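## Task

Transfer both orange caps from the tray into the round steel dish next to it. The dish must hold no cap of any other color, and all other caps that began in the tray must still be in the tray at the end. The tray and the dish are free to move, but each has to finish upright and resting directly on the table. At the end nothing may still be in motion, the hand may not be squeezing any cap, the tray or the dish from opposite sides even lightly, and the robot may not carry over one fifth of the weight of any of them, friction on their sides included. Release everything and pull the hand away when done.

## Robot and tools

Robot: one six-joint arm carrying a right-handed five-finger hand. The controlled point (hand point) sits 0.05 m ahead of the palm, where index pad and thumb tip meet in a pinch. Its axes: +z runs along the straightened fingers (fingertips end 0.06-0.07 m past it), +y points out of the palm, +x crosses the palm toward the little finger. A wrist bracket on the little-finger side juts 0.03 m beyond the point in +y and 0.11 m across the palm, and can strike objects.

World frame: origin on the tabletop below the arm base, +z up, +y to the left when facing +x. Positions in results are metres; orientation is a wxyz quaternion. The reported position may be slightly off, more so far from the base.

Row format (used by execute_actions and move): 14 numbers, each in [-1, 1]. First six, dx dy dz rx ry rz, are an offset of the hand point, expressed in the hand point's own axes, relative to its measured pose when the action begins (for a call's first action, the last pose a result showed). 1.0 equals 0.6 m for translation or 180 degrees for rotation; rx ry rz form a single rotation vector. Next six are absolute motor targets, in this order: thumb_turn, thumb_bend, index, middle, ring, little; -1 is open/straight (thumb beside palm), +1 is closed (thumb across palm, fingers curled). Then force_limit: fingertip force at which a closing motor halts, linear from about 0 N at -1 to 10 N at +1 (thumb motors up to 15 N); it does not limit opening. Last, speed: near zero at -1 to full at +1, full travel 0.6 s. Optionally six more numbers 0 to 1 scale each joint's stiffness, in Joint positions order, and persist until changed. Pinch posture is roughly index +0.22, thumb_bend +0.75, thumb_turn +0.57. A full-hand wrap fits objects 0.035-0.08 m wide if the thumb is turned across the palm first.

execute_actions(actions): a list of actions; each action is a list of up to 15 rows, one row per 1/30 s step; if fewer rows are given the final one repeats to fill 15 steps. Every row is measured from the action's start pose, not from the row before. Each step the commanded pose is clipped to 100 mm and 16 degrees from the measured pose, so large offsets need several actions. An empty list just returns state and images.

move(target, speed, stop_force, blocking): target is one row as above, offset from the last reported pose; the hand point travels in a straight line. speed is m/s, 0.002 to 0.5 (default 0.25); turning is capped at twice that in rad/s. It does not avoid obstacles and may overshoot speed near full reach. stop_force, 13 to 80 N, halts the path when the wrist sensor feels that much extra push opposing the motion; use it only with slow, non-rotating moves, and omit it when backing off a contact. blocking=false returns after 0.5 s while motion continues; it cannot be combined with stop_force; check with wait(0). Hand numbers are sent at the start.

wait(seconds 0-10) lets time run with the last command held. stop brakes a running move. zoom_image(camera, region [x0,y0,x1,y1], max 504x504 px) enlarges part of cam_high or cam_wrist (both 672x504). show_instructions shows reference images. finished_scene(scene) ends the current scene by its number; it is irreversible, so only call it once the goal holds and the hand is open and clear.

Results: a state line (pose, velocities), Hand target (pose the controller is heading to), step readings with HELD on clipped steps, Wrist force/torque in the hand point's axes (offset up to about 5.5 N, noise up to 3.4 N, saturating near 100 N; pressing on a surface reads as force back into the arm), and hand_measured, hand_stopped_by (moving, target, force, stalled, fault) and hand_load_n for the six motors in row order. Near-zero loads mean the grip was lost. A move adds a line with its ending: done, contact, held, off_target, moving or fault, plus limits such as paced or held. pose unreachable means the clearance check altered the command.

Cautions: the arm is stiff, so commanding even slightly past a firm contact can trigger a fault stop; approach slowly. Joint load limits are 297 N m for shoulder pan and lift, 135 for elbow, 48.6 for each wrist joint; an outside force of 150 N also stops the arm for 10 s. Holding loads heats motors; a MOTOR HOT line warns, and overheating brakes the arm. Close gently with speed -0.9 or lower. Do not drop, fling or knock caps, the tray or the dish, and never push anything off the table. The robot holds its last command while you compose a reply, and loose objects may occasionally get nudged.

Each tool is called after "Emit:" as a command line: name --argument value for each argument, lists and objects as JSON in quotes; but a table of rows of numbers goes row by row, as --pt "numbers of a row", without its own name.

Reference images:

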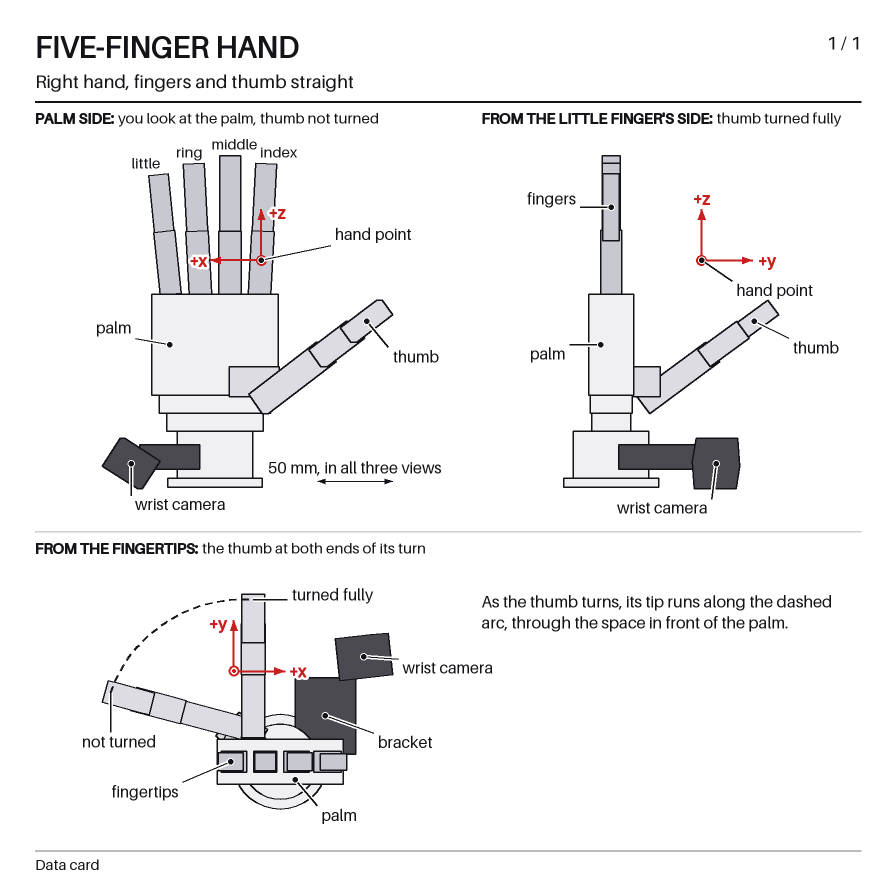

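## Session

Emit:
execute_actions --actions '[]'

Scene clock: 0.00 s.
end_effector_position=(+0.9535, -0.2347, +0.1229) hand_measured=(-1.000, -1.000, -1.000, -1.000, -1.000, -1.000) hand_load_n=(+0.0, +0.0, +0.0, +0.0, +0.0, +0.0) hand_stopped_by=(target, target, target, target, target, target) hand_force_limit=0.00 hand_speed=-0.80 end_effector_quat_wxyz=(-0.118, +0.955, +0.267, +0.060) end_effector_velocity=(-0.001, -0.002, -0.000) end_effector_angular_velocity=(+0.001, +0.001, -0.004)
Joint positions: [-0.413 -0.573  0.831  1.375  1.309  0.585]
Joint velocities: [-0.002  0.     0.     0.    -0.     0.002]
Wrist force (N, on the end effector, along its own x y z axes, offset not removed): no reading
Wrist torque (N m, same axes, about the end effector's origin, offset not removed): no reading
Hand target: +0.953, -0.235, +0.123; -0.118, +0.955, +0.267, +0.060
Joint stiffness scale: [1. 1. 1. 1. 1. 1.]

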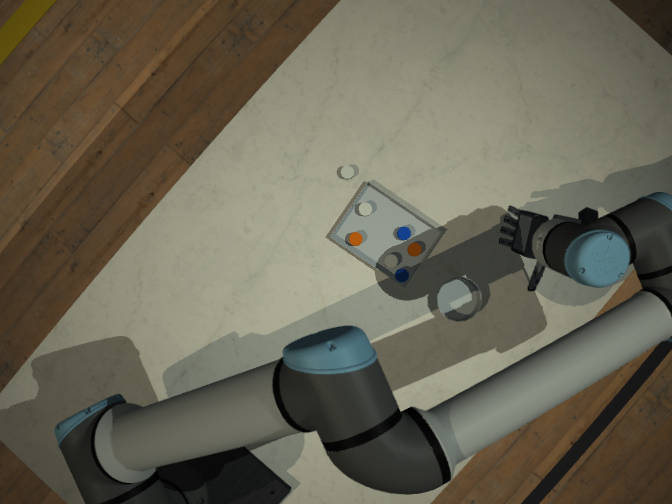

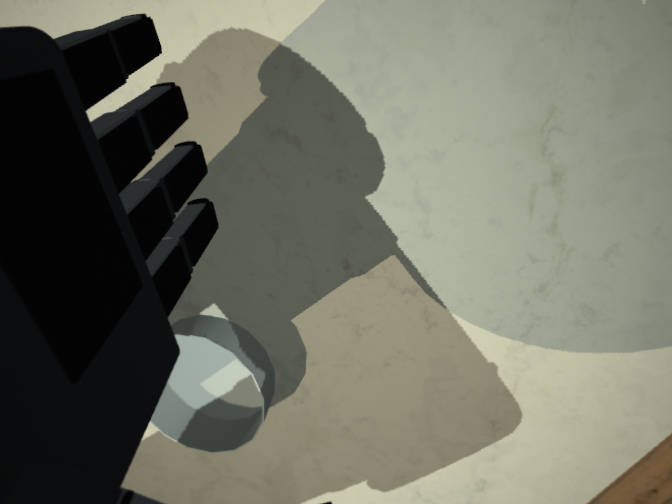

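Emit:
zoom_image --camera "cam_high" --region '[300, 150, 520, 330]'

Region (300, 150, 520, 330) of cam_high's 672x504 image, scaled by 2.291, with more detail than that image has; it fills the top 412 rows of this view, and the rest is white.

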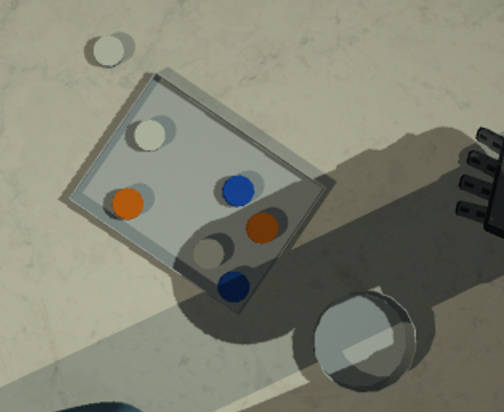

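Emit:
move --target '[-0.0870, -0.3597, 0.0610, 0.0840, 0.4621, 0.4114, 0.57, 0.75, -0.3, -1, -1, -1, 0.0, 0.5]' --speed 0.3

Scene clock: 90.77 s.
end_effector_position=(+0.7994, -0.0740, +0.1217) hand_measured=(+0.570, +0.750, -0.300, -1.000, -1.000, -1.000) hand_load_n=(+0.0, +0.0, +0.0, +0.0, +0.0, +0.0) hand_stopped_by=(target, target, target, target, target, target) hand_force_limit=0.00 hand_speed=0.50 end_effector_quat_wxyz=(-0.368, +0.628, -0.438, +0.527) end_effector_velocity=(+0.001, +0.000, +0.000) end_effector_angular_velocity=(+0.000, -0.009, -0.011)
Joint positions: [-0.451 -1.27   2.144 -0.682  1.107  2.706]
Joint velocities: [ 0.005 -0.     0.005 -0.016  0.015  0.008]
Wrist force (N, on the end effector, along its own x y z axes, offset not removed): [-0.6 0.1 -2.2]
Wrist torque (N m, same axes, about the end effector's origin, offset not removed): [0.42 0.40 0.23]
Hand target: +0.798, -0.072, +0.119; -0.368, +0.628, -0.439, +0.526
Off the commanded pose: 0.003 m, 0 deg.
Joint stiffness scale: [1. 1. 1. 1. 1. 1.]
move: done
camera_calibration (this result's frames):
cam_wrist: T_world_to_cam=[[-0.165485, -0.244709, -0.95537, 0.228961], [-0.542436, 0.831619, -0.119053, 0.51343], [0.823637, 0.498525, -0.270359, -0.456364], [0, 0, 0, 1]] pos_world=[0.692271, -0.14344, 0.156486]

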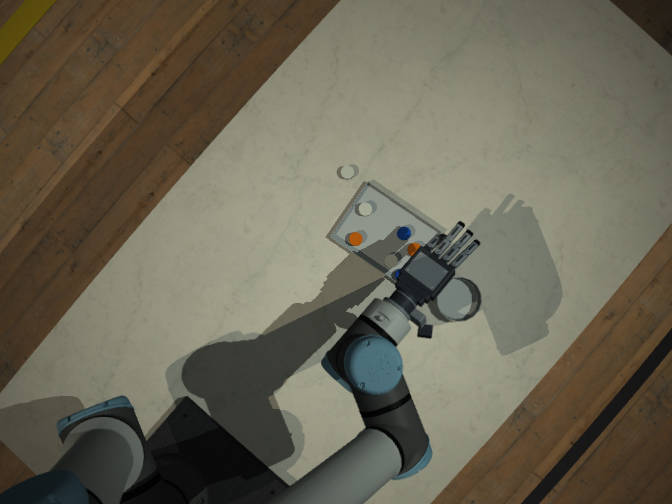

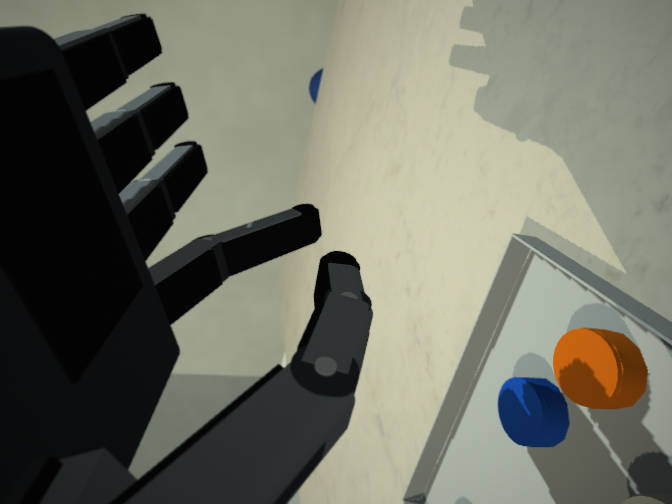

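Emit:
zoom_image --camera "cam_high" --region '[320, 170, 500, 350]'

Emit:
zoom_image --camera "cam_wrist" --region '[280, 150, 672, 504]'

Region (320, 170, 500, 350) of cam_high's 672x504 image, scaled by 2.800, with more detail than that image has.

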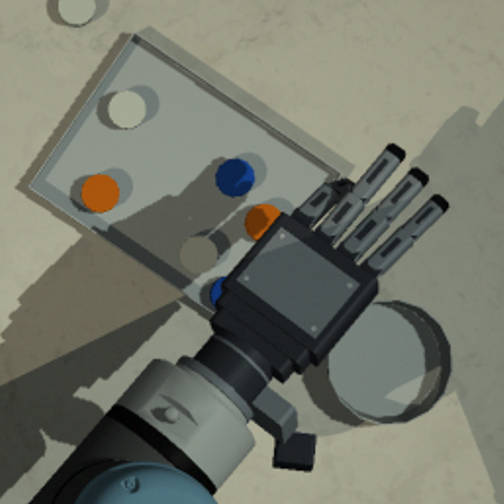

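Region (280, 150, 672, 504) of cam_wrist's 672x504 image, scaled by 1.286, with more detail than that image has; it fills the top 455 rows of this view, and the rest is white.

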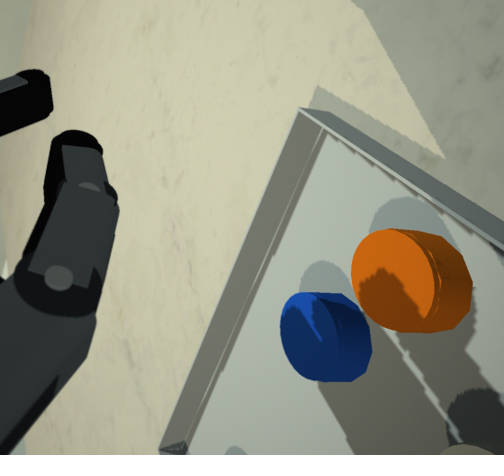

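Emit:
move --target '[-0.0738, 0.0906, -0.0337, 0, 0, 0, 0.57, 0.75, -0.5, -1, -1, -1, 0.0, 0.5]' --speed 0.15

Scene clock: 110.77 s.
end_effector_position=(+0.7697, -0.0535, +0.0620) hand_measured=(+0.570, +0.750, -0.500, -1.000, -1.000, -1.000) hand_load_n=(+0.0, +0.0, +0.0, +0.0, +0.0, +0.0) hand_stopped_by=(target, target, target, target, target, target) hand_force_limit=0.00 hand_speed=0.50 end_effector_quat_wxyz=(-0.367, +0.628, -0.437, +0.529) end_effector_velocity=(+0.002, -0.000, +0.002) end_effector_angular_velocity=(-0.004, -0.008, +0.001)
Joint positions: [-0.44  -1.213  2.233 -0.832  1.118  2.707]
Joint velocities: [ 0.     0.     0.    -0.009 -0.001 -0.   ]
Wrist force (N, on the end effector, along its own x y z axes, offset not removed): [0.2 4.0 0.0]
Wrist torque (N m, same axes, about the end effector's origin, offset not removed): [0.68 0.08 0.34]
Hand target: +0.768, -0.051, +0.060; -0.368, +0.628, -0.438, +0.527
Off the commanded pose: 0.004 m, 0 deg.
Joint stiffness scale: [1. 1. 1. 1. 1. 1.]
move: off_target
camera_calibration (this result's frames):
cam_wrist: T_world_to_cam=[[-0.163519, -0.246816, -0.955167, 0.170349], [-0.541509, 0.831762, -0.122225, 0.47269], [0.824639, 0.497246, -0.269662, -0.459189], [0, 0, 0, 1]] pos_world=[0.662487, -0.122791, 0.0966603]

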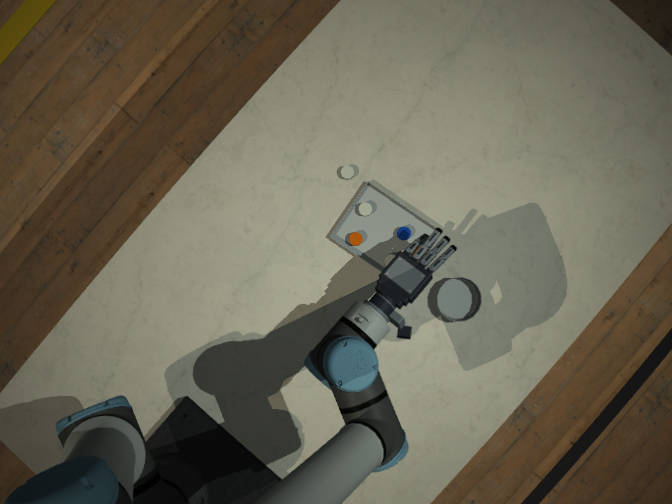

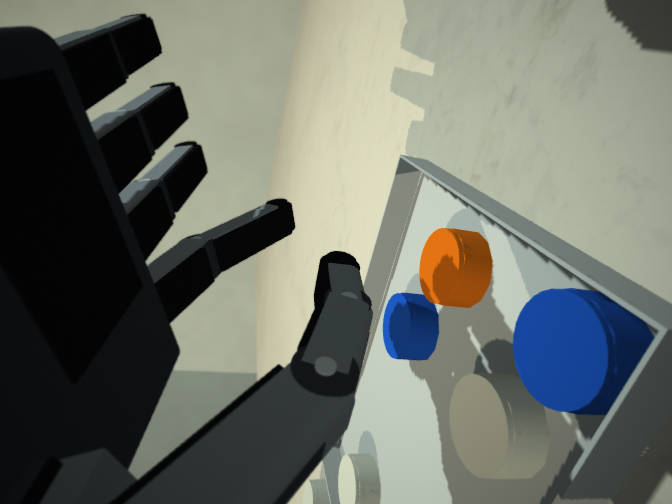

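Emit:
move --target '[-0.0363, 0.0558, 0.0064, 0, 0, 0, 0.57, 0.75, -0.5, -1, -1, -1, 0.0, 0.5]' --speed 0.08

Scene clock: 125.43 s.
end_effector_position=(+0.7678, -0.0467, +0.0242) hand_measured=(+0.570, +0.750, -0.500, -1.000, -1.000, -1.000) hand_load_n=(+0.0, +0.0, +0.0, +0.0, +0.0, +0.0) hand_stopped_by=(target, target, target, target, target, target) hand_force_limit=0.00 hand_speed=0.50 end_effector_quat_wxyz=(-0.367, +0.628, -0.437, +0.529) end_effector_velocity=(+0.004, -0.003, +0.004) end_effector_angular_velocity=(-0.009, -0.017, -0.005)
Joint positions: [-0.428 -1.147  2.248 -0.914  1.131  2.708]
Joint velocities: [-0.     0.     0.    -0.02   0.005  0.001]
Wrist force (N, on the end effector, along its own x y z axes, offset not removed): [0.6 0.3 -6.2]
Wrist torque (N m, same axes, about the end effector's origin, offset not removed): [0.78 0.20 0.11]
Hand target: +0.767, -0.045, +0.023; -0.367, +0.628, -0.437, +0.529
Off the commanded pose: 0.003 m, 0 deg.
Joint stiffness scale: [1. 1. 1. 1. 1. 1.]
move: done
camera_calibration (this result's frames):
cam_wrist: T_world_to_cam=[[-0.163344, -0.248073, -0.954871, 0.135472], [-0.540979, 0.831906, -0.123586, 0.461056], [0.825021, 0.496378, -0.270089, -0.47151], [0, 0, 0, 1]] pos_world=[0.660556, -0.1159, 0.0589886]

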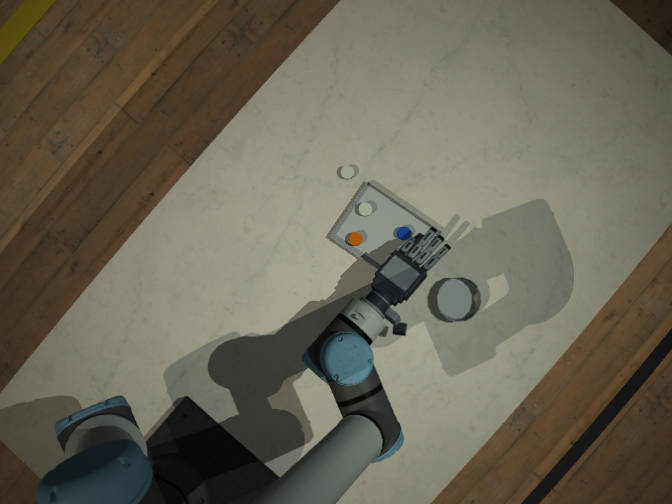

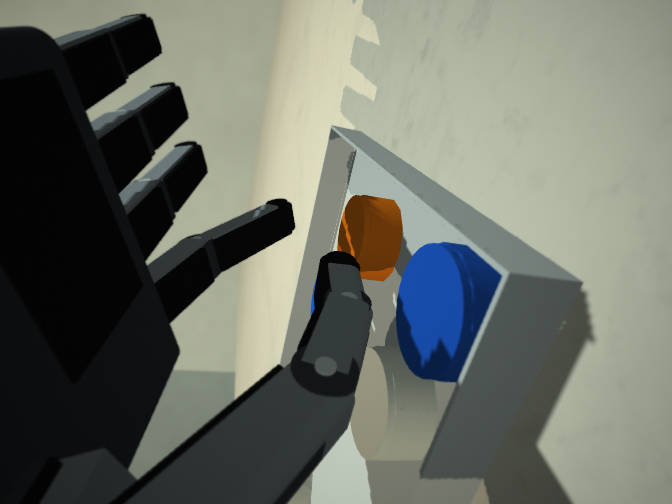

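Emit:
move --target '[-0.0130, 0.0215, 0.0064, 0, 0, 0, 0.57, 0.75, -0.5, -1, -1, -1, 0.0, 0.5]' --speed 0.03

Scene clock: 135.50 s.
end_effector_position=(+0.7692, -0.0454, +0.0094) hand_measured=(+0.570, +0.750, -0.500, -1.000, -1.000, -1.000) hand_load_n=(+0.0, +0.0, +0.0, +0.0, +0.0, +0.0) hand_stopped_by=(target, target, target, target, target, target) hand_force_limit=0.00 hand_speed=0.50 end_effector_quat_wxyz=(-0.366, +0.628, -0.437, +0.530) end_effector_velocity=(+0.001, -0.001, +0.001) end_effector_angular_velocity=(-0.002, -0.004, +0.000)
Joint positions: [-0.424 -1.118  2.248 -0.944  1.136  2.708]
Joint velocities: [-0.    -0.    -0.    -0.004 -0.001 -0.001]
Wrist force (N, on the end effector, along its own x y z axes, offset not removed): [3.1 5.2 -0.7]
Wrist torque (N m, same axes, about the end effector's origin, offset not removed): [1.17 -0.14 0.42]
Hand target: +0.769, -0.044, +0.009; -0.367, +0.628, -0.437, +0.529
Off the commanded pose: 0.002 m, 0 deg.
Joint stiffness scale: [1. 1. 1. 1. 1. 1.]
move: done
camera_calibration (this result's frames):
cam_wrist: T_world_to_cam=[[-0.163516, -0.248789, -0.954655, 0.121978], [-0.540369, 0.832194, -0.124318, 0.458398], [0.825387, 0.495538, -0.270515, -0.477639], [0, 0, 0, 1]] pos_world=[0.661887, -0.114441, 0.0442257]

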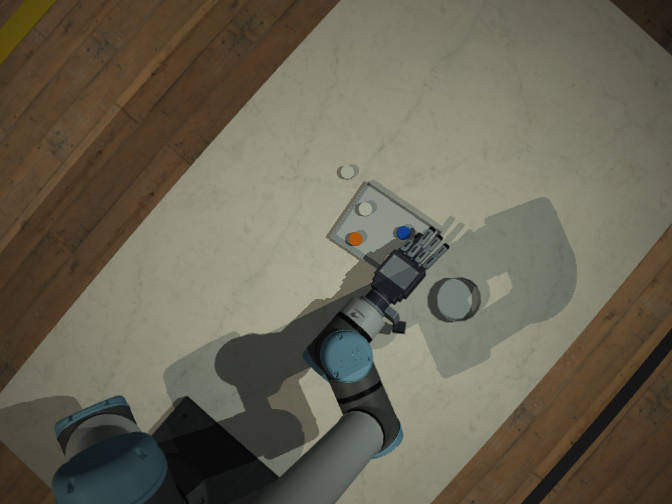

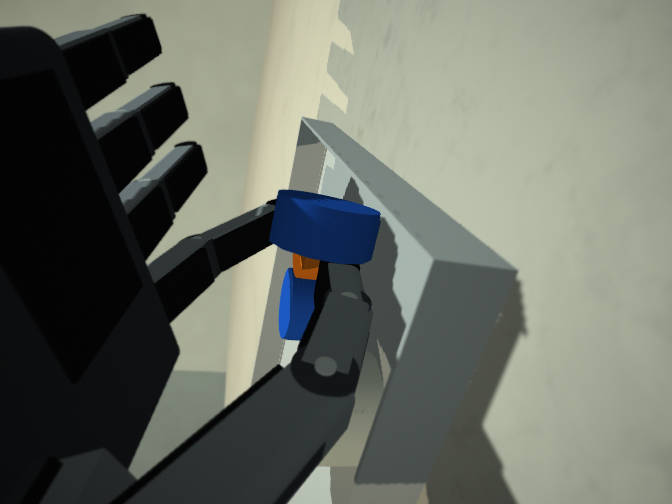

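Emit:
zoom_image --camera "cam_wrist" --region '[180, 100, 480, 400]'

Emit:
zoom_image --camera "cam_high" --region '[340, 190, 480, 330]'

Region (180, 100, 480, 400) of cam_wrist's 672x504 image, scaled by 1.680, with more detail than that image has.

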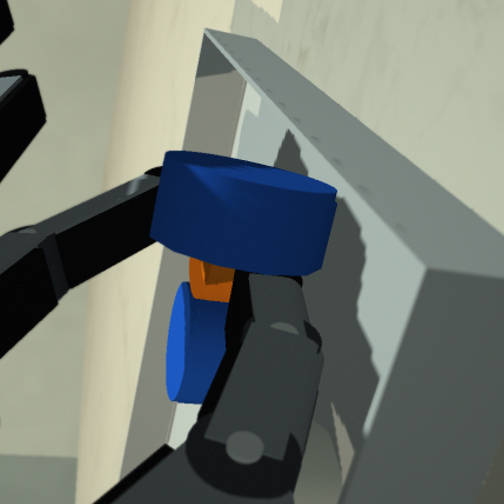

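Region (340, 190, 480, 330) of cam_high's 672x504 image, scaled by 3.600, with more detail than that image has.

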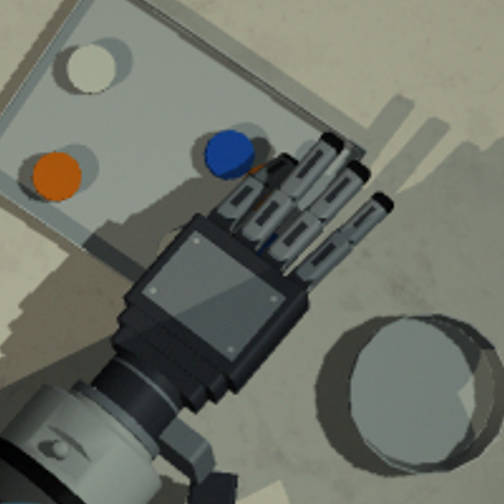

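Emit:
execute_actions --actions '[[[0,0,0,0,0,0,0.57,0.75,0.3,-1,-1,-1,0.2,-0.4]],[[0,0,0,0,0,0,0.57,0.75,0.3,-1,-1,-1,0.2,-0.4]]]'

Scene clock: 145.77 s.
end_effector_position=(+0.7703, -0.0459, +0.0111) hand_measured=(+0.570, +0.750, -0.406, -1.000, -1.000, -1.000) hand_load_n=(+0.0, +0.0, +1.5, +0.0, +0.0, +0.0) hand_stopped_by=(target, target, force, target, target, target) hand_force_limit=0.20 hand_speed=-0.40 end_effector_quat_wxyz=(-0.367, +0.627, -0.436, +0.531) end_effector_velocity=(+0.000, -0.001, +0.000) end_effector_angular_velocity=(-0.000, -0.001, -0.002)
Joint positions: [-0.424 -1.12   2.247 -0.945  1.136  2.708]
Joint velocities: [-0.    -0.    -0.    -0.     0.002  0.   ]
Wrist force (N, on the end effector, along its own x y z axes, offset not removed): [-0.6 -1.7 0.1]
Wrist torque (N m, same axes, about the end effector's origin, offset not removed): [0.35 0.24 0.27]
Hand target: +0.770, -0.046, +0.011; -0.367, +0.627, -0.436, +0.531
Off the commanded pose: 0.000 m, 0 deg.
Joint stiffness scale: [1. 1. 1. 1. 1. 1.]
Step readings (end_effector_position; steps 1 to 15: 1st action; 16 to 30: 2nd action):
0: (+0.7693, -0.0455, +0.0095)
1: (+0.7693, -0.0455, +0.0095)
2: (+0.7693, -0.0455, +0.0095)
4: (+0.7694, -0.0455, +0.0096)
8: (+0.7703, -0.0459, +0.0111)
15: (+0.7702, -0.0459, +0.0111)
16: (+0.7702, -0.0459, +0.0111)
17: (+0.7702, -0.0459, +0.0111)
19: (+0.7702, -0.0459, +0.0111)
23: (+0.7702, -0.0459, +0.0111)
30: end_effector_position above
camera_calibration (this result's frames):
cam_wrist: T_world_to_cam=[[-0.16014, -0.250411, -0.954803, 0.120995], [-0.539841, 0.832029, -0.127669, 0.459239], [0.826394, 0.494997, -0.268424, -0.478605], [0, 0, 0, 1]] pos_world=[0.662809, -0.114893, 0.0456883]

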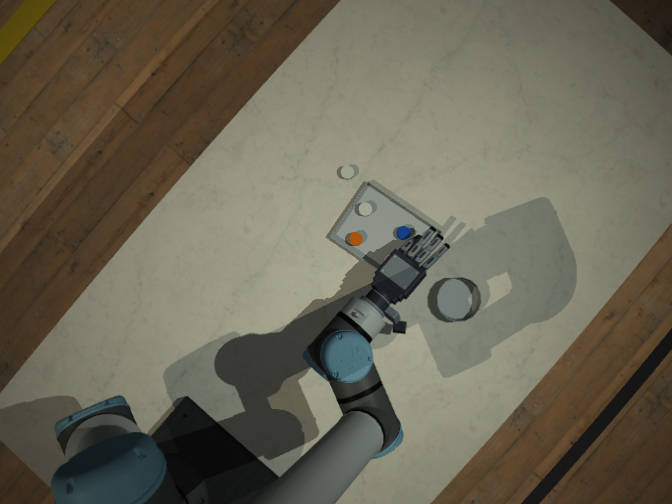

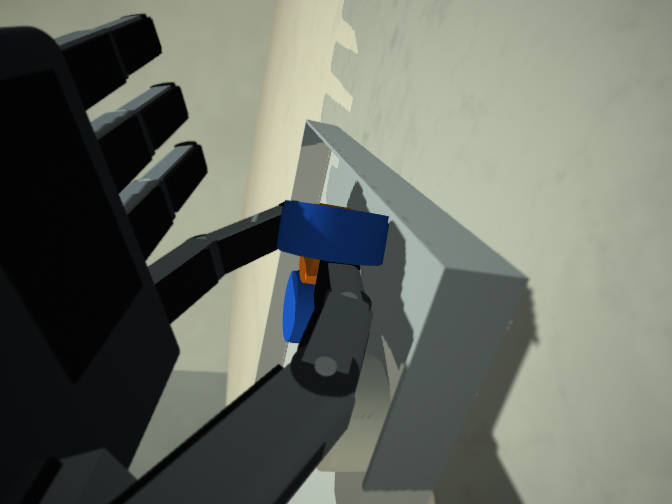

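Emit:
move --target '[0.0337, -0.0925, -0.0174, 0, 0, 0, 0.57, 0.75, -0.6, -1, -1, -1, 0.2, 0.3]' --speed 0.06

Scene clock: 159.80 s.
end_effector_position=(+0.7685, -0.0448, +0.0697) hand_measured=(+0.570, +0.750, -0.600, -1.000, -1.000, -1.000) hand_load_n=(+0.0, +0.0, +0.0, +0.0, +0.0, +0.0) hand_stopped_by=(target, target, target, target, target, target) hand_force_limit=0.20 hand_speed=0.30 end_effector_quat_wxyz=(-0.367, +0.627, -0.436, +0.531) end_effector_velocity=(-0.003, +0.002, -0.003) end_effector_angular_velocity=(+0.009, +0.015, -0.000)
Joint positions: [-0.424 -1.229  2.237 -0.825  1.136  2.708]
Joint velocities: [0.    0.    0.    0.016 0.    0.002]
Wrist force (N, on the end effector, along its own x y z axes, offset not removed): [-1.3 -1.7 1.5]
Wrist torque (N m, same axes, about the end effector's origin, offset not removed): [0.04 0.31 0.03]
Hand target: +0.770, -0.045, +0.071; -0.367, +0.627, -0.436, +0.531
Off the commanded pose: 0.002 m, 0 deg.
Joint stiffness scale: [1. 1. 1. 1. 1. 1.]
move: done
camera_calibration (this result's frames):
cam_wrist: T_world_to_cam=[[-0.160778, -0.250108, -0.954776, 0.177401], [-0.539924, 0.832071, -0.127045, 0.464872], [0.826216, 0.49508, -0.268817, -0.461837], [0, 0, 0, 1]] pos_world=[0.661095, -0.113791, 0.104288]

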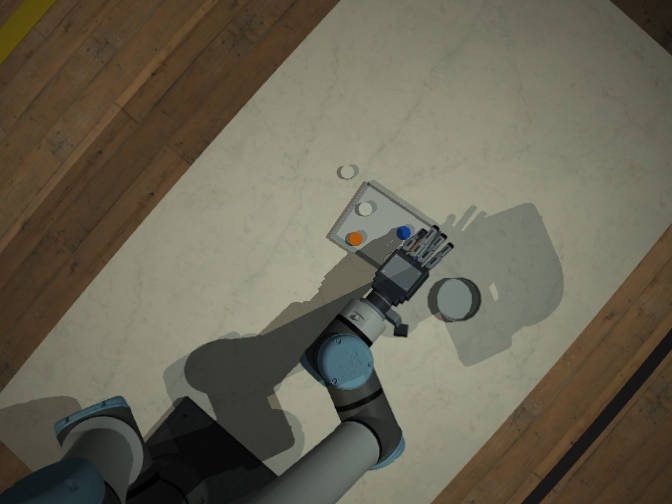

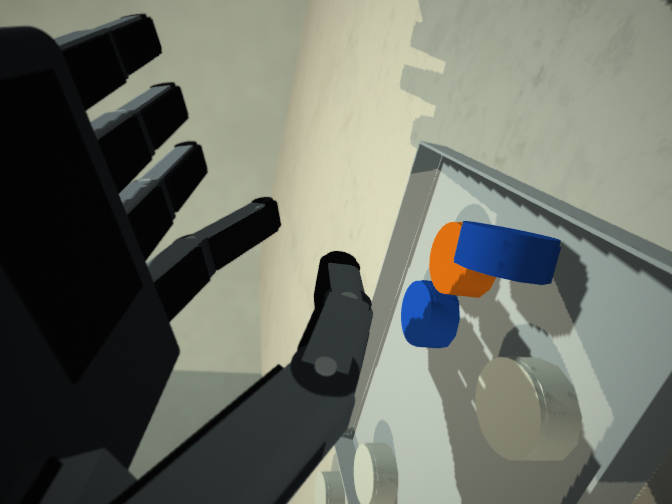

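Emit:
move --target '[-0.1637, -0.0555, -0.0849, 0.0376, -0.3296, -0.1306, 0.57, 0.45, -0.6, -1, -1, -1, 0.2, 0.3]' --speed 0.2

Scene clock: 191.73 s.
end_effector_position=(+0.7175, +0.0582, +0.0757) hand_measured=(+0.570, +0.450, -0.600, -1.000, -1.000, -1.000) hand_load_n=(+0.0, +0.0, +0.0, +0.0, +0.0, +0.0) hand_stopped_by=(target, target, target, target, target, target) hand_force_limit=0.20 hand_speed=0.30 end_effector_quat_wxyz=(-0.458, +0.855, -0.041, +0.239) end_effector_velocity=(-0.001, +0.001, +0.002) end_effector_angular_velocity=(-0.004, +0.005, +0.021)
Joint positions: [-0.455 -0.961  1.825  0.603  0.484  1.254]
Joint velocities: [ 0.002  0.005 -0.008  0.041  0.004 -0.041]
Wrist force (N, on the end effector, along its own x y z axes, offset not removed): [-3.5 -2.9 -5.9]
Wrist torque (N m, same axes, about the end effector's origin, offset not removed): [0.15 0.98 -0.26]
Hand target: +0.718, +0.059, +0.076; -0.457, +0.856, -0.038, +0.238
Off the commanded pose: 0.001 m, 0 deg.
Joint stiffness scale: [1. 1. 1. 1. 1. 1.]
move: done
camera_calibration (this result's frames):
cam_wrist: T_world_to_cam=[[0.0567464, -0.542433, -0.83818, 0.0528858], [-0.995557, -0.0939297, -0.00661399, 0.724057], [-0.0751424, 0.834832, -0.545353, 0.178806], [0, 0, 0, 1]] pos_world=[0.731275, -0.0525757, 0.146629]

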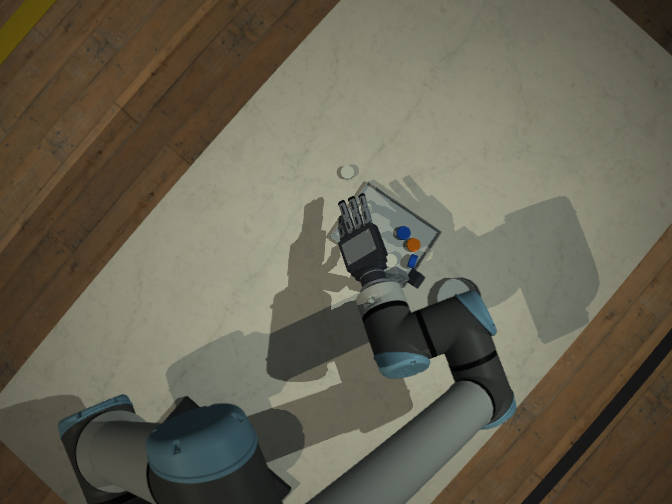

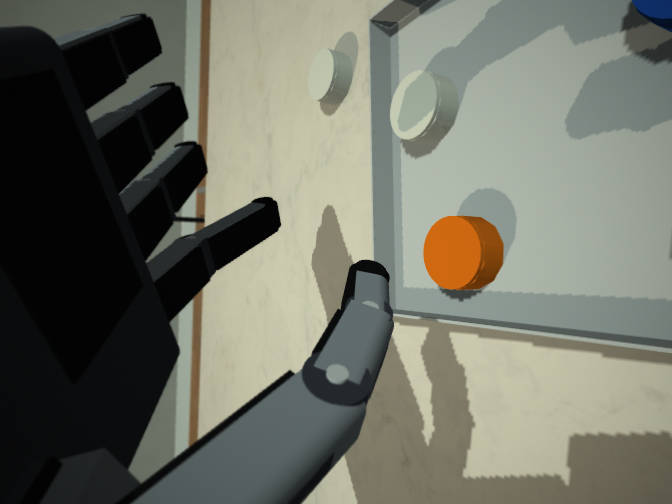

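Emit:
move --target '[-0.03985, 0.06965, 0.04732, 0, 0, 0, 0.57, 0.45, -0.6, -1, -1, -1, 0.2, 0.3]' --speed 0.08

Scene clock: 206.90 s.
end_effector_position=(+0.7164, +0.0612, +0.0219) hand_measured=(+0.570, +0.450, -0.600, -1.000, -1.000, -1.000) hand_load_n=(+0.0, +0.0, +2.5, +0.0, +0.0, +0.0) hand_stopped_by=(target, target, target, target, target, target) hand_force_limit=0.20 hand_speed=0.30 end_effector_quat_wxyz=(-0.458, +0.855, -0.040, +0.240) end_effector_velocity=(+0.002, +0.002, -0.001) end_effector_angular_velocity=(-0.004, -0.007, +0.003)
Joint positions: [-0.451 -0.893  1.836  0.514  0.483  1.263]
Joint velocities: [ 0.005 -0.    -0.    -0.013  0.     0.005]
Wrist force (N, on the end effector, along its own x y z axes, offset not removed): [0.5 -1.3 -0.9]
Wrist torque (N m, same axes, about the end effector's origin, offset not removed): [0.93 0.05 0.25]
Hand target: +0.715, +0.063, +0.020; -0.458, +0.855, -0.041, +0.239
Off the commanded pose: 0.003 m, 0 deg.
Joint stiffness scale: [1. 1. 1. 1. 1. 1.]
move: done
camera_calibration (this result's frames):
cam_wrist: T_world_to_cam=[[0.0576472, -0.542347, -0.838174, 0.00872079], [-0.995597, -0.0933869, -0.00804762, 0.722912], [-0.0739099, 0.834948, -0.545343, 0.146034], [0, 0, 0, 1]] pos_world=[0.73002, -0.0496908, 0.0927661]

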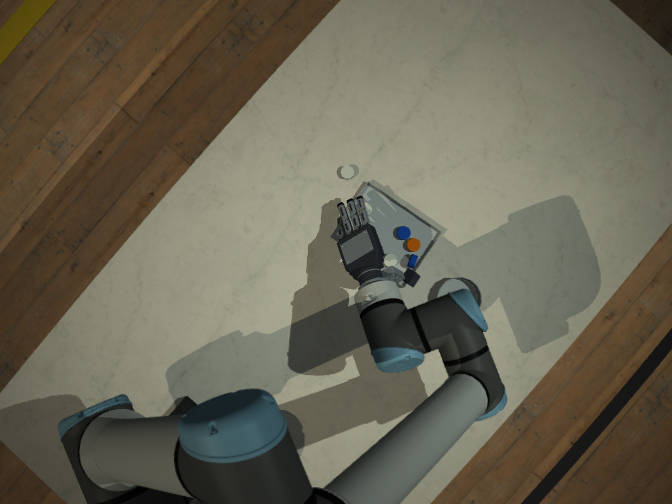

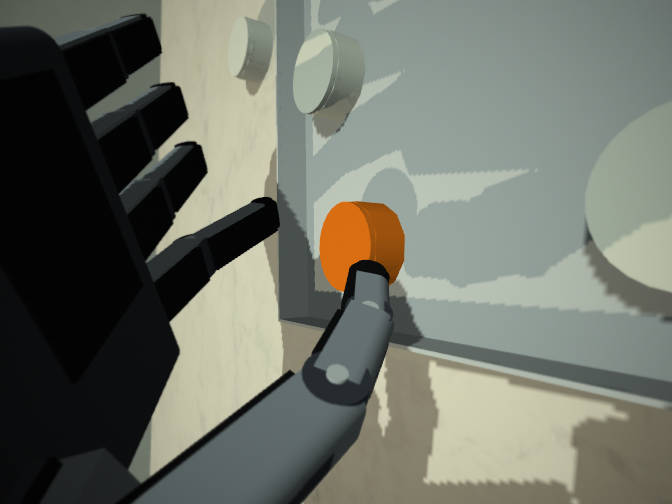

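Emit:
execute_actions --actions '[[[0.004,-0.008,-0.005,0,0,0,0.57,0.45,-0.4,-1,-1,-1,0.2,0.0]],[[0,0,0,0,0,0,0.57,0.45,-0.4,-1,-1,-1,0.2,0.0]]]'

Scene clock: 212.73 s.
end_effector_position=(+0.7161, +0.0618, +0.0272) hand_measured=(+0.570, +0.450, -0.552, -1.000, -1.000, -1.000) hand_load_n=(+0.0, +0.0, +0.0, +0.0, +0.0, +0.0) hand_stopped_by=(target, target, force, target, target, target) hand_force_limit=0.20 hand_speed=0.00 end_effector_quat_wxyz=(-0.458, +0.855, -0.041, +0.240) end_effector_velocity=(+0.000, -0.001, +0.000) end_effector_angular_velocity=(+0.000, -0.001, -0.001)
Joint positions: [-0.451 -0.9    1.836  0.522  0.483  1.263]
Joint velocities: [-0.001  0.     0.    -0.001 -0.001  0.   ]
Wrist force (N, on the end effector, along its own x y z axes, offset not removed): [1.3 -1.4 -1.4]
Wrist torque (N m, same axes, about the end effector's origin, offset not removed): [0.00 0.04 0.22]
Hand target: +0.716, +0.062, +0.027; -0.458, +0.855, -0.041, +0.240
Off the commanded pose: 0.000 m, 0 deg.
Joint stiffness scale: [1. 1. 1. 1. 1. 1.]
Step readings (end_effector_position; steps 1 to 15: 1st action; 16 to 30: 2nd action):
0: (+0.7166, +0.0613, +0.0217)
1: (+0.7166, +0.0613, +0.0217)
2: (+0.7166, +0.0613, +0.0217)
4: (+0.7164, +0.0617, +0.0228)
8: (+0.7163, +0.0617, +0.0251)
15: (+0.7161, +0.0618, +0.0272)
16: (+0.7161, +0.0618, +0.0272)
17: (+0.7161, +0.0618, +0.0272)
19: (+0.7161, +0.0618, +0.0272)
23: (+0.7161, +0.0618, +0.0272)
30: end_effector_position above
camera_calibration (this result's frames):
cam_wrist: T_world_to_cam=[[0.0568667, -0.540994, -0.839102, 0.0140676], [-0.995591, -0.0935275, -0.00717214, 0.722714], [-0.074599, 0.83581, -0.543927, 0.148817], [0, 0, 0, 1]] pos_world=[0.72983, -0.0491783, 0.097933]

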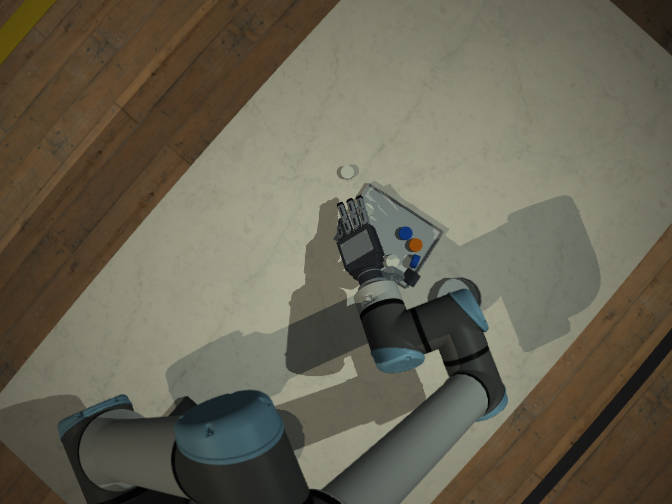

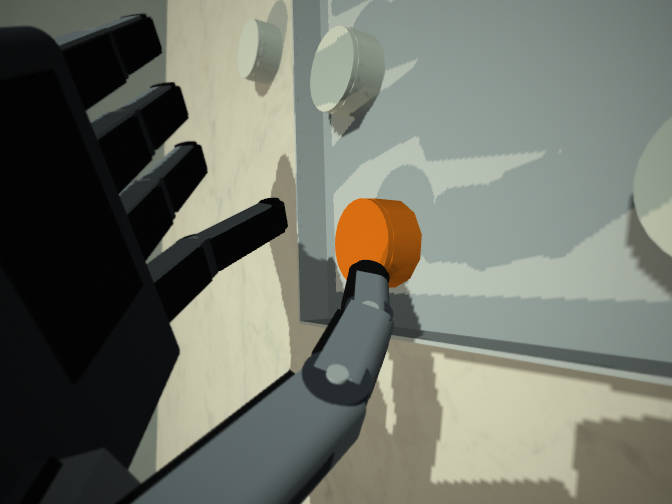

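Emit:
execute_actions --actions '[[[0.0062,-0.0133,-0.0078,0,0,0,0.57,0.45,-0.552,-1,-1,-1,0.2,0.0]],[[0,0,0,0,0,0,0.57,0.45,-0.3,-1,-1,-1,0.2,0.0]],[[0,0,0,0,0,0,0.57,0.45,-0.3,-1,-1,-1,0.2,0.0]]]'

Scene clock: 218.70 s.
end_effector_position=(+0.7159, +0.0619, +0.0369) hand_measured=(+0.570, +0.450, -0.300, -1.000, -1.000, -1.000) hand_load_n=(+0.0, +0.0, +0.0, +0.0, +0.0, +0.0) hand_stopped_by=(target, target, target, target, target, target) hand_force_limit=0.20 hand_speed=0.00 end_effector_quat_wxyz=(-0.458, +0.855, -0.041, +0.240) end_effector_velocity=(+0.000, -0.001, +0.000) end_effector_angular_velocity=(+0.001, +0.001, -0.002)
Joint positions: [-0.451 -0.914  1.836  0.536  0.483  1.263]
Joint velocities: [-0.002 -0.    -0.    -0.    -0.     0.001]
Wrist force (N, on the end effector, along its own x y z axes, offset not removed): [-2.5 3.0 -2.9]
Wrist torque (N m, same axes, about the end effector's origin, offset not removed): [1.07 0.63 0.21]
Hand target: +0.716, +0.062, +0.037; -0.458, +0.855, -0.041, +0.240
Off the commanded pose: 0.000 m, 0 deg.
Joint stiffness scale: [1. 1. 1. 1. 1. 1.]
Step readings (end_effector_position; steps 1 to 15: 1st action; 16 to 30: 2nd action; 31 to 45: 3rd action):
0: (+0.7161, +0.0618, +0.0272)
1: (+0.7161, +0.0618, +0.0272)
2: (+0.7161, +0.0618, +0.0273)
4: (+0.7158, +0.0620, +0.0280)
8: (+0.7157, +0.0620, +0.0324)
15: (+0.7160, +0.0619, +0.0369)
16: (+0.7159, +0.0619, +0.0369)
17: (+0.7159, +0.0619, +0.0369)
19: (+0.7159, +0.0619, +0.0369)
23: (+0.7159, +0.0619, +0.0369)
30: (+0.7159, +0.0619, +0.0369)
31: (+0.7159, +0.0619, +0.0369)
32: (+0.7159, +0.0619, +0.0369)
34: (+0.7159, +0.0619, +0.0369)
38: (+0.7159, +0.0619, +0.0369)
45: end_effector_position above
camera_calibration (this result's frames):
cam_wrist: T_world_to_cam=[[0.0571916, -0.541159, -0.838973, 0.0220798], [-0.995588, -0.0935309, -0.00753809, 0.722612], [-0.0743906, 0.835703, -0.54412, 0.153823], [0, 0, 0, 1]] pos_world=[0.729604, -0.0490147, 0.107669]

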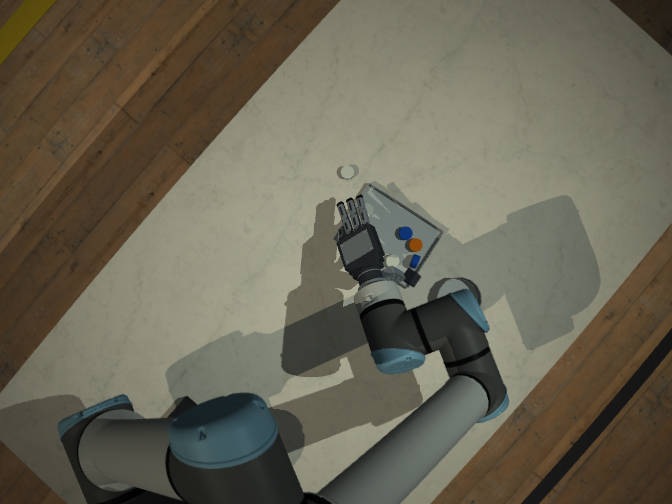

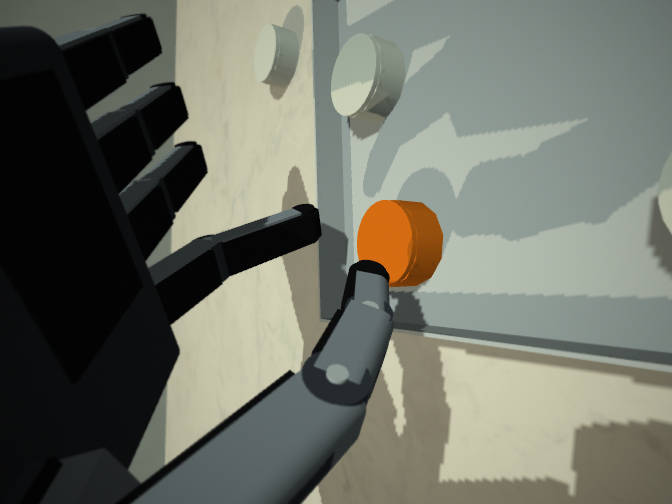

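Emit:
move --target '[-0.01423, 0.03195, 0.02117, 0, 0, 0, 0.57, 0.45, -0.4, -1, -1, -1, 0.2, 0.5]' --speed 0.03

Scene clock: 231.67 s.
end_effector_position=(+0.7170, +0.0616, +0.0154) hand_measured=(+0.570, +0.450, -0.400, -1.000, -1.000, -1.000) hand_load_n=(-0.5, -0.5, +0.0, +0.0, +0.0, +0.0) hand_stopped_by=(target, target, target, target, target, target) hand_force_limit=0.20 hand_speed=0.50 end_effector_quat_wxyz=(-0.459, +0.854, -0.041, +0.241) end_effector_velocity=(+0.001, +0.000, -0.001) end_effector_angular_velocity=(-0.002, -0.004, +0.000)
Joint positions: [-0.451 -0.884  1.836  0.502  0.481  1.267]
Joint velocities: [ 0.001 -0.     0.    -0.006  0.     0.002]
Wrist force (N, on the end effector, along its own x y z axes, offset not removed): [1.7 -8.8 -4.5]
Wrist torque (N m, same axes, about the end effector's origin, offset not removed): [-0.02 0.32 0.01]
Hand target: +0.717, +0.063, +0.012; -0.458, +0.855, -0.041, +0.240
Off the commanded pose: 0.003 m, 0 deg.
Joint stiffness scale: [1. 1. 1. 1. 1. 1.]
move: done
camera_calibration (this result's frames):
cam_wrist: T_world_to_cam=[[0.0576772, -0.540449, -0.839398, 0.00340533], [-0.995718, -0.0919859, -0.00919291, 0.723519], [-0.0722444, 0.836333, -0.54344, 0.14089], [0, 0, 0, 1]] pos_world=[0.730403, -0.0494369, 0.0860748]

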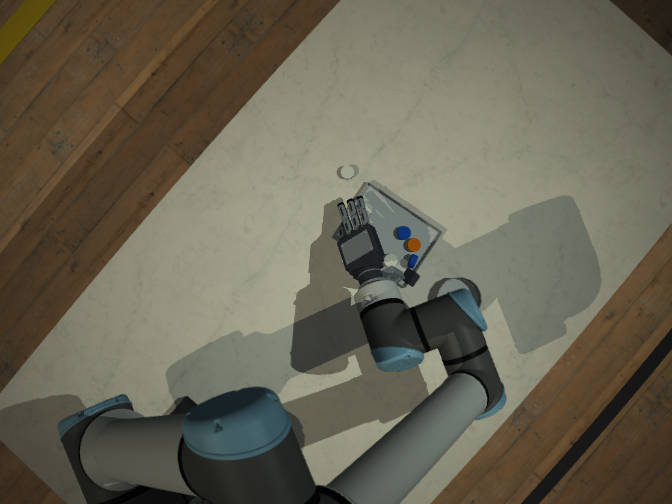

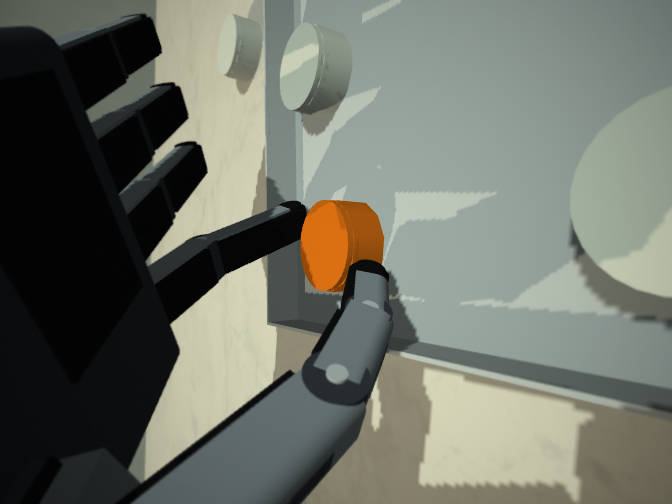

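Emit:
execute_actions --actions '[[[0,0,0,0,0,0,0.57,0.45,0.3,-1,-1,-1,0.3,-0.5]],[[0,0,0,0,0,0,0.57,0.45,0.3,-1,-1,-1,0.3,-0.5]]]'

Scene clock: 235.47 s.
end_effector_position=(+0.7172, +0.0621, +0.0162) hand_measured=(+0.570, +0.450, -0.376, -1.000, -1.000, -1.000) hand_load_n=(-0.5, +0.0, +1.5, +0.0, +0.0, +0.0) hand_stopped_by=(target, target, force, target, target, target) hand_force_limit=0.30 hand_speed=-0.50 end_effector_quat_wxyz=(-0.459, +0.854, -0.041, +0.241) end_effector_velocity=(+0.000, +0.001, +0.000) end_effector_angular_velocity=(+0.001, -0.001, +0.001)
Joint positions: [-0.451 -0.885  1.836  0.502  0.479  1.268]
Joint velocities: [ 0.001 -0.    -0.    -0.    -0.001 -0.   ]
Wrist force (N, on the end effector, along its own x y z axes, offset not removed): [1.7 -2.7 -5.6]
Wrist torque (N m, same axes, about the end effector's origin, offset not removed): [0.84 0.25 0.14]
Hand target: +0.717, +0.062, +0.016; -0.459, +0.854, -0.041, +0.241
Off the commanded pose: 0.000 m, 0 deg.
Joint stiffness scale: [1. 1. 1. 1. 1. 1.]
Step readings (end_effector_position; steps 1 to 15: 1st action; 16 to 30: 2nd action):
0: (+0.7171, +0.0616, +0.0154)
1: (+0.7171, +0.0616, +0.0154)
2: (+0.7171, +0.0616, +0.0154)
4: (+0.7171, +0.0620, +0.0157)
8: (+0.7172, +0.0620, +0.0160)
15: (+0.7171, +0.0620, +0.0160)
16: (+0.7171, +0.0620, +0.0161)
17: (+0.7171, +0.0620, +0.0161)
19: (+0.7171, +0.0620, +0.0161)
23: (+0.7171, +0.0621, +0.0162)
30: end_effector_position above
camera_calibration (this result's frames):
cam_wrist: T_world_to_cam=[[0.0586392, -0.538859, -0.840352, 0.00354687], [-0.995686, -0.0922112, -0.0103496, 0.72375], [-0.0719129, 0.837334, -0.541942, 0.140566], [0, 0, 0, 1]] pos_world=[0.730528, -0.0490514, 0.0866497]

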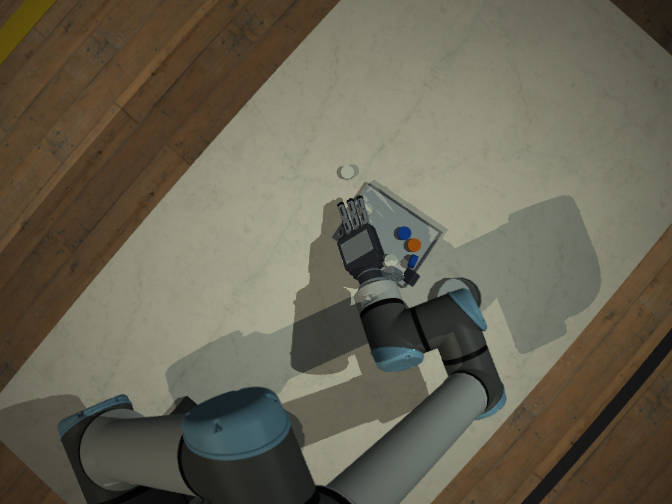

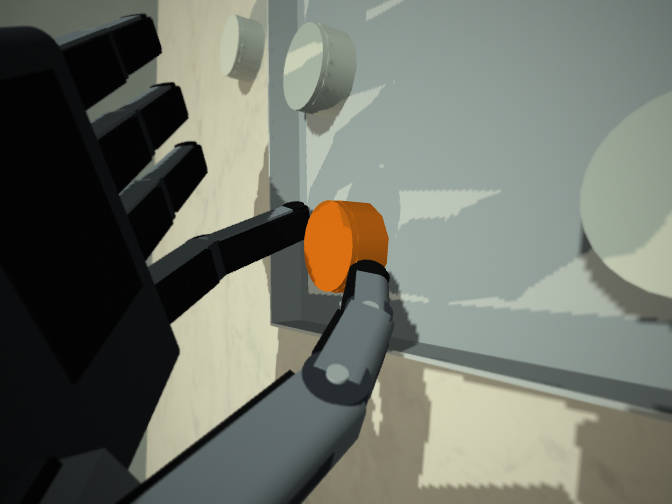

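Emit:
execute_actions --actions '[[[0.0031,-0.0067,-0.0039,0,0,0,0.57,0.45,0.3,-1,-1,-1,0.3,-0.5]],[[0,0,0,0,0,0,0.57,0.45,0.32,-1,-1,-1,0.3,-0.5]],[[0,0,0,0,0,0,0.57,0.45,0.32,-1,-1,-1,0.3,-0.5]]]'

Scene clock: 240.50 s.
end_effector_position=(+0.7170, +0.0622, +0.0204) hand_measured=(+0.570, +0.446, -0.112, -1.000, -1.000, -1.000) hand_load_n=(-0.5, +5.5, +11.5, +0.0, +0.0, +0.0) hand_stopped_by=(target, target, force, target, target, target) hand_force_limit=0.30 hand_speed=-0.50 end_effector_quat_wxyz=(-0.460, +0.854, -0.041, +0.241) end_effector_velocity=(+0.000, +0.000, +0.000) end_effector_angular_velocity=(+0.000, -0.002, +0.001)
Joint positions: [-0.451 -0.89   1.836  0.508  0.479  1.268]
Joint velocities: [-0.     0.     0.    -0.    -0.001 -0.002]
Wrist force (N, on the end effector, along its own x y z axes, offset not removed): [-0.8 -7.0 1.2]
Wrist torque (N m, same axes, about the end effector's origin, offset not removed): [-0.31 0.39 -0.02]
Hand target: +0.717, +0.062, +0.020; -0.460, +0.854, -0.041, +0.241
Off the commanded pose: 0.000 m, 0 deg.
Joint stiffness scale: [1. 1. 1. 1. 1. 1.]
Step readings (end_effector_position; steps 1 to 15: 1st action; 16 to 30: 2nd action; 31 to 45: 3rd action):
0: (+0.7172, +0.0621, +0.0162)
1: (+0.7172, +0.0621, +0.0162)
2: (+0.7171, +0.0621, +0.0163)
4: (+0.7170, +0.0622, +0.0167)
8: (+0.7170, +0.0622, +0.0186)
15: (+0.7171, +0.0622, +0.0204)
16: (+0.7170, +0.0622, +0.0204)
17: (+0.7170, +0.0622, +0.0204)
19: (+0.7170, +0.0622, +0.0204)
23: (+0.7170, +0.0622, +0.0204)
30: (+0.7170, +0.0622, +0.0204)
31: (+0.7170, +0.0622, +0.0204)
32: (+0.7170, +0.0622, +0.0204)
34: (+0.7170, +0.0622, +0.0204)
38: (+0.7170, +0.0622, +0.0204)
45: end_effector_position above
camera_calibration (this result's frames):
cam_wrist: T_world_to_cam=[[0.0583898, -0.538574, -0.840553, 0.00731491], [-0.995687, -0.0922251, -0.0100743, 0.723692], [-0.0720943, 0.837516, -0.541636, 0.142859], [0, 0, 0, 1]] pos_world=[0.730443, -0.048965, 0.0908171]

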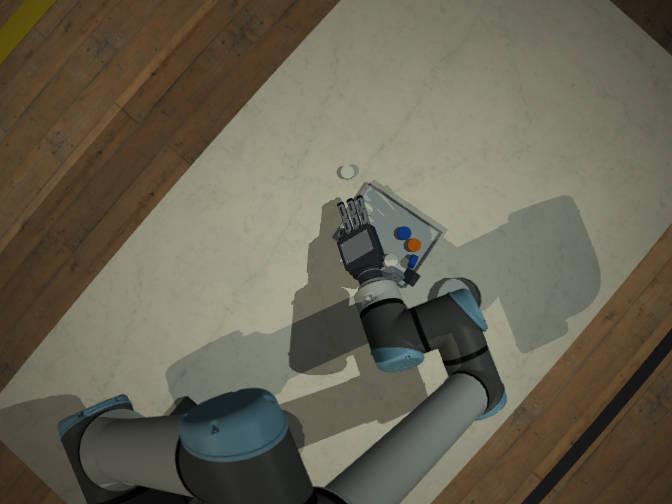

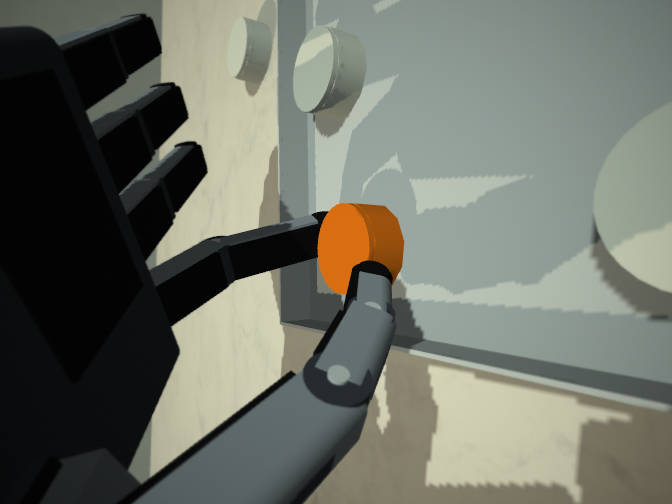

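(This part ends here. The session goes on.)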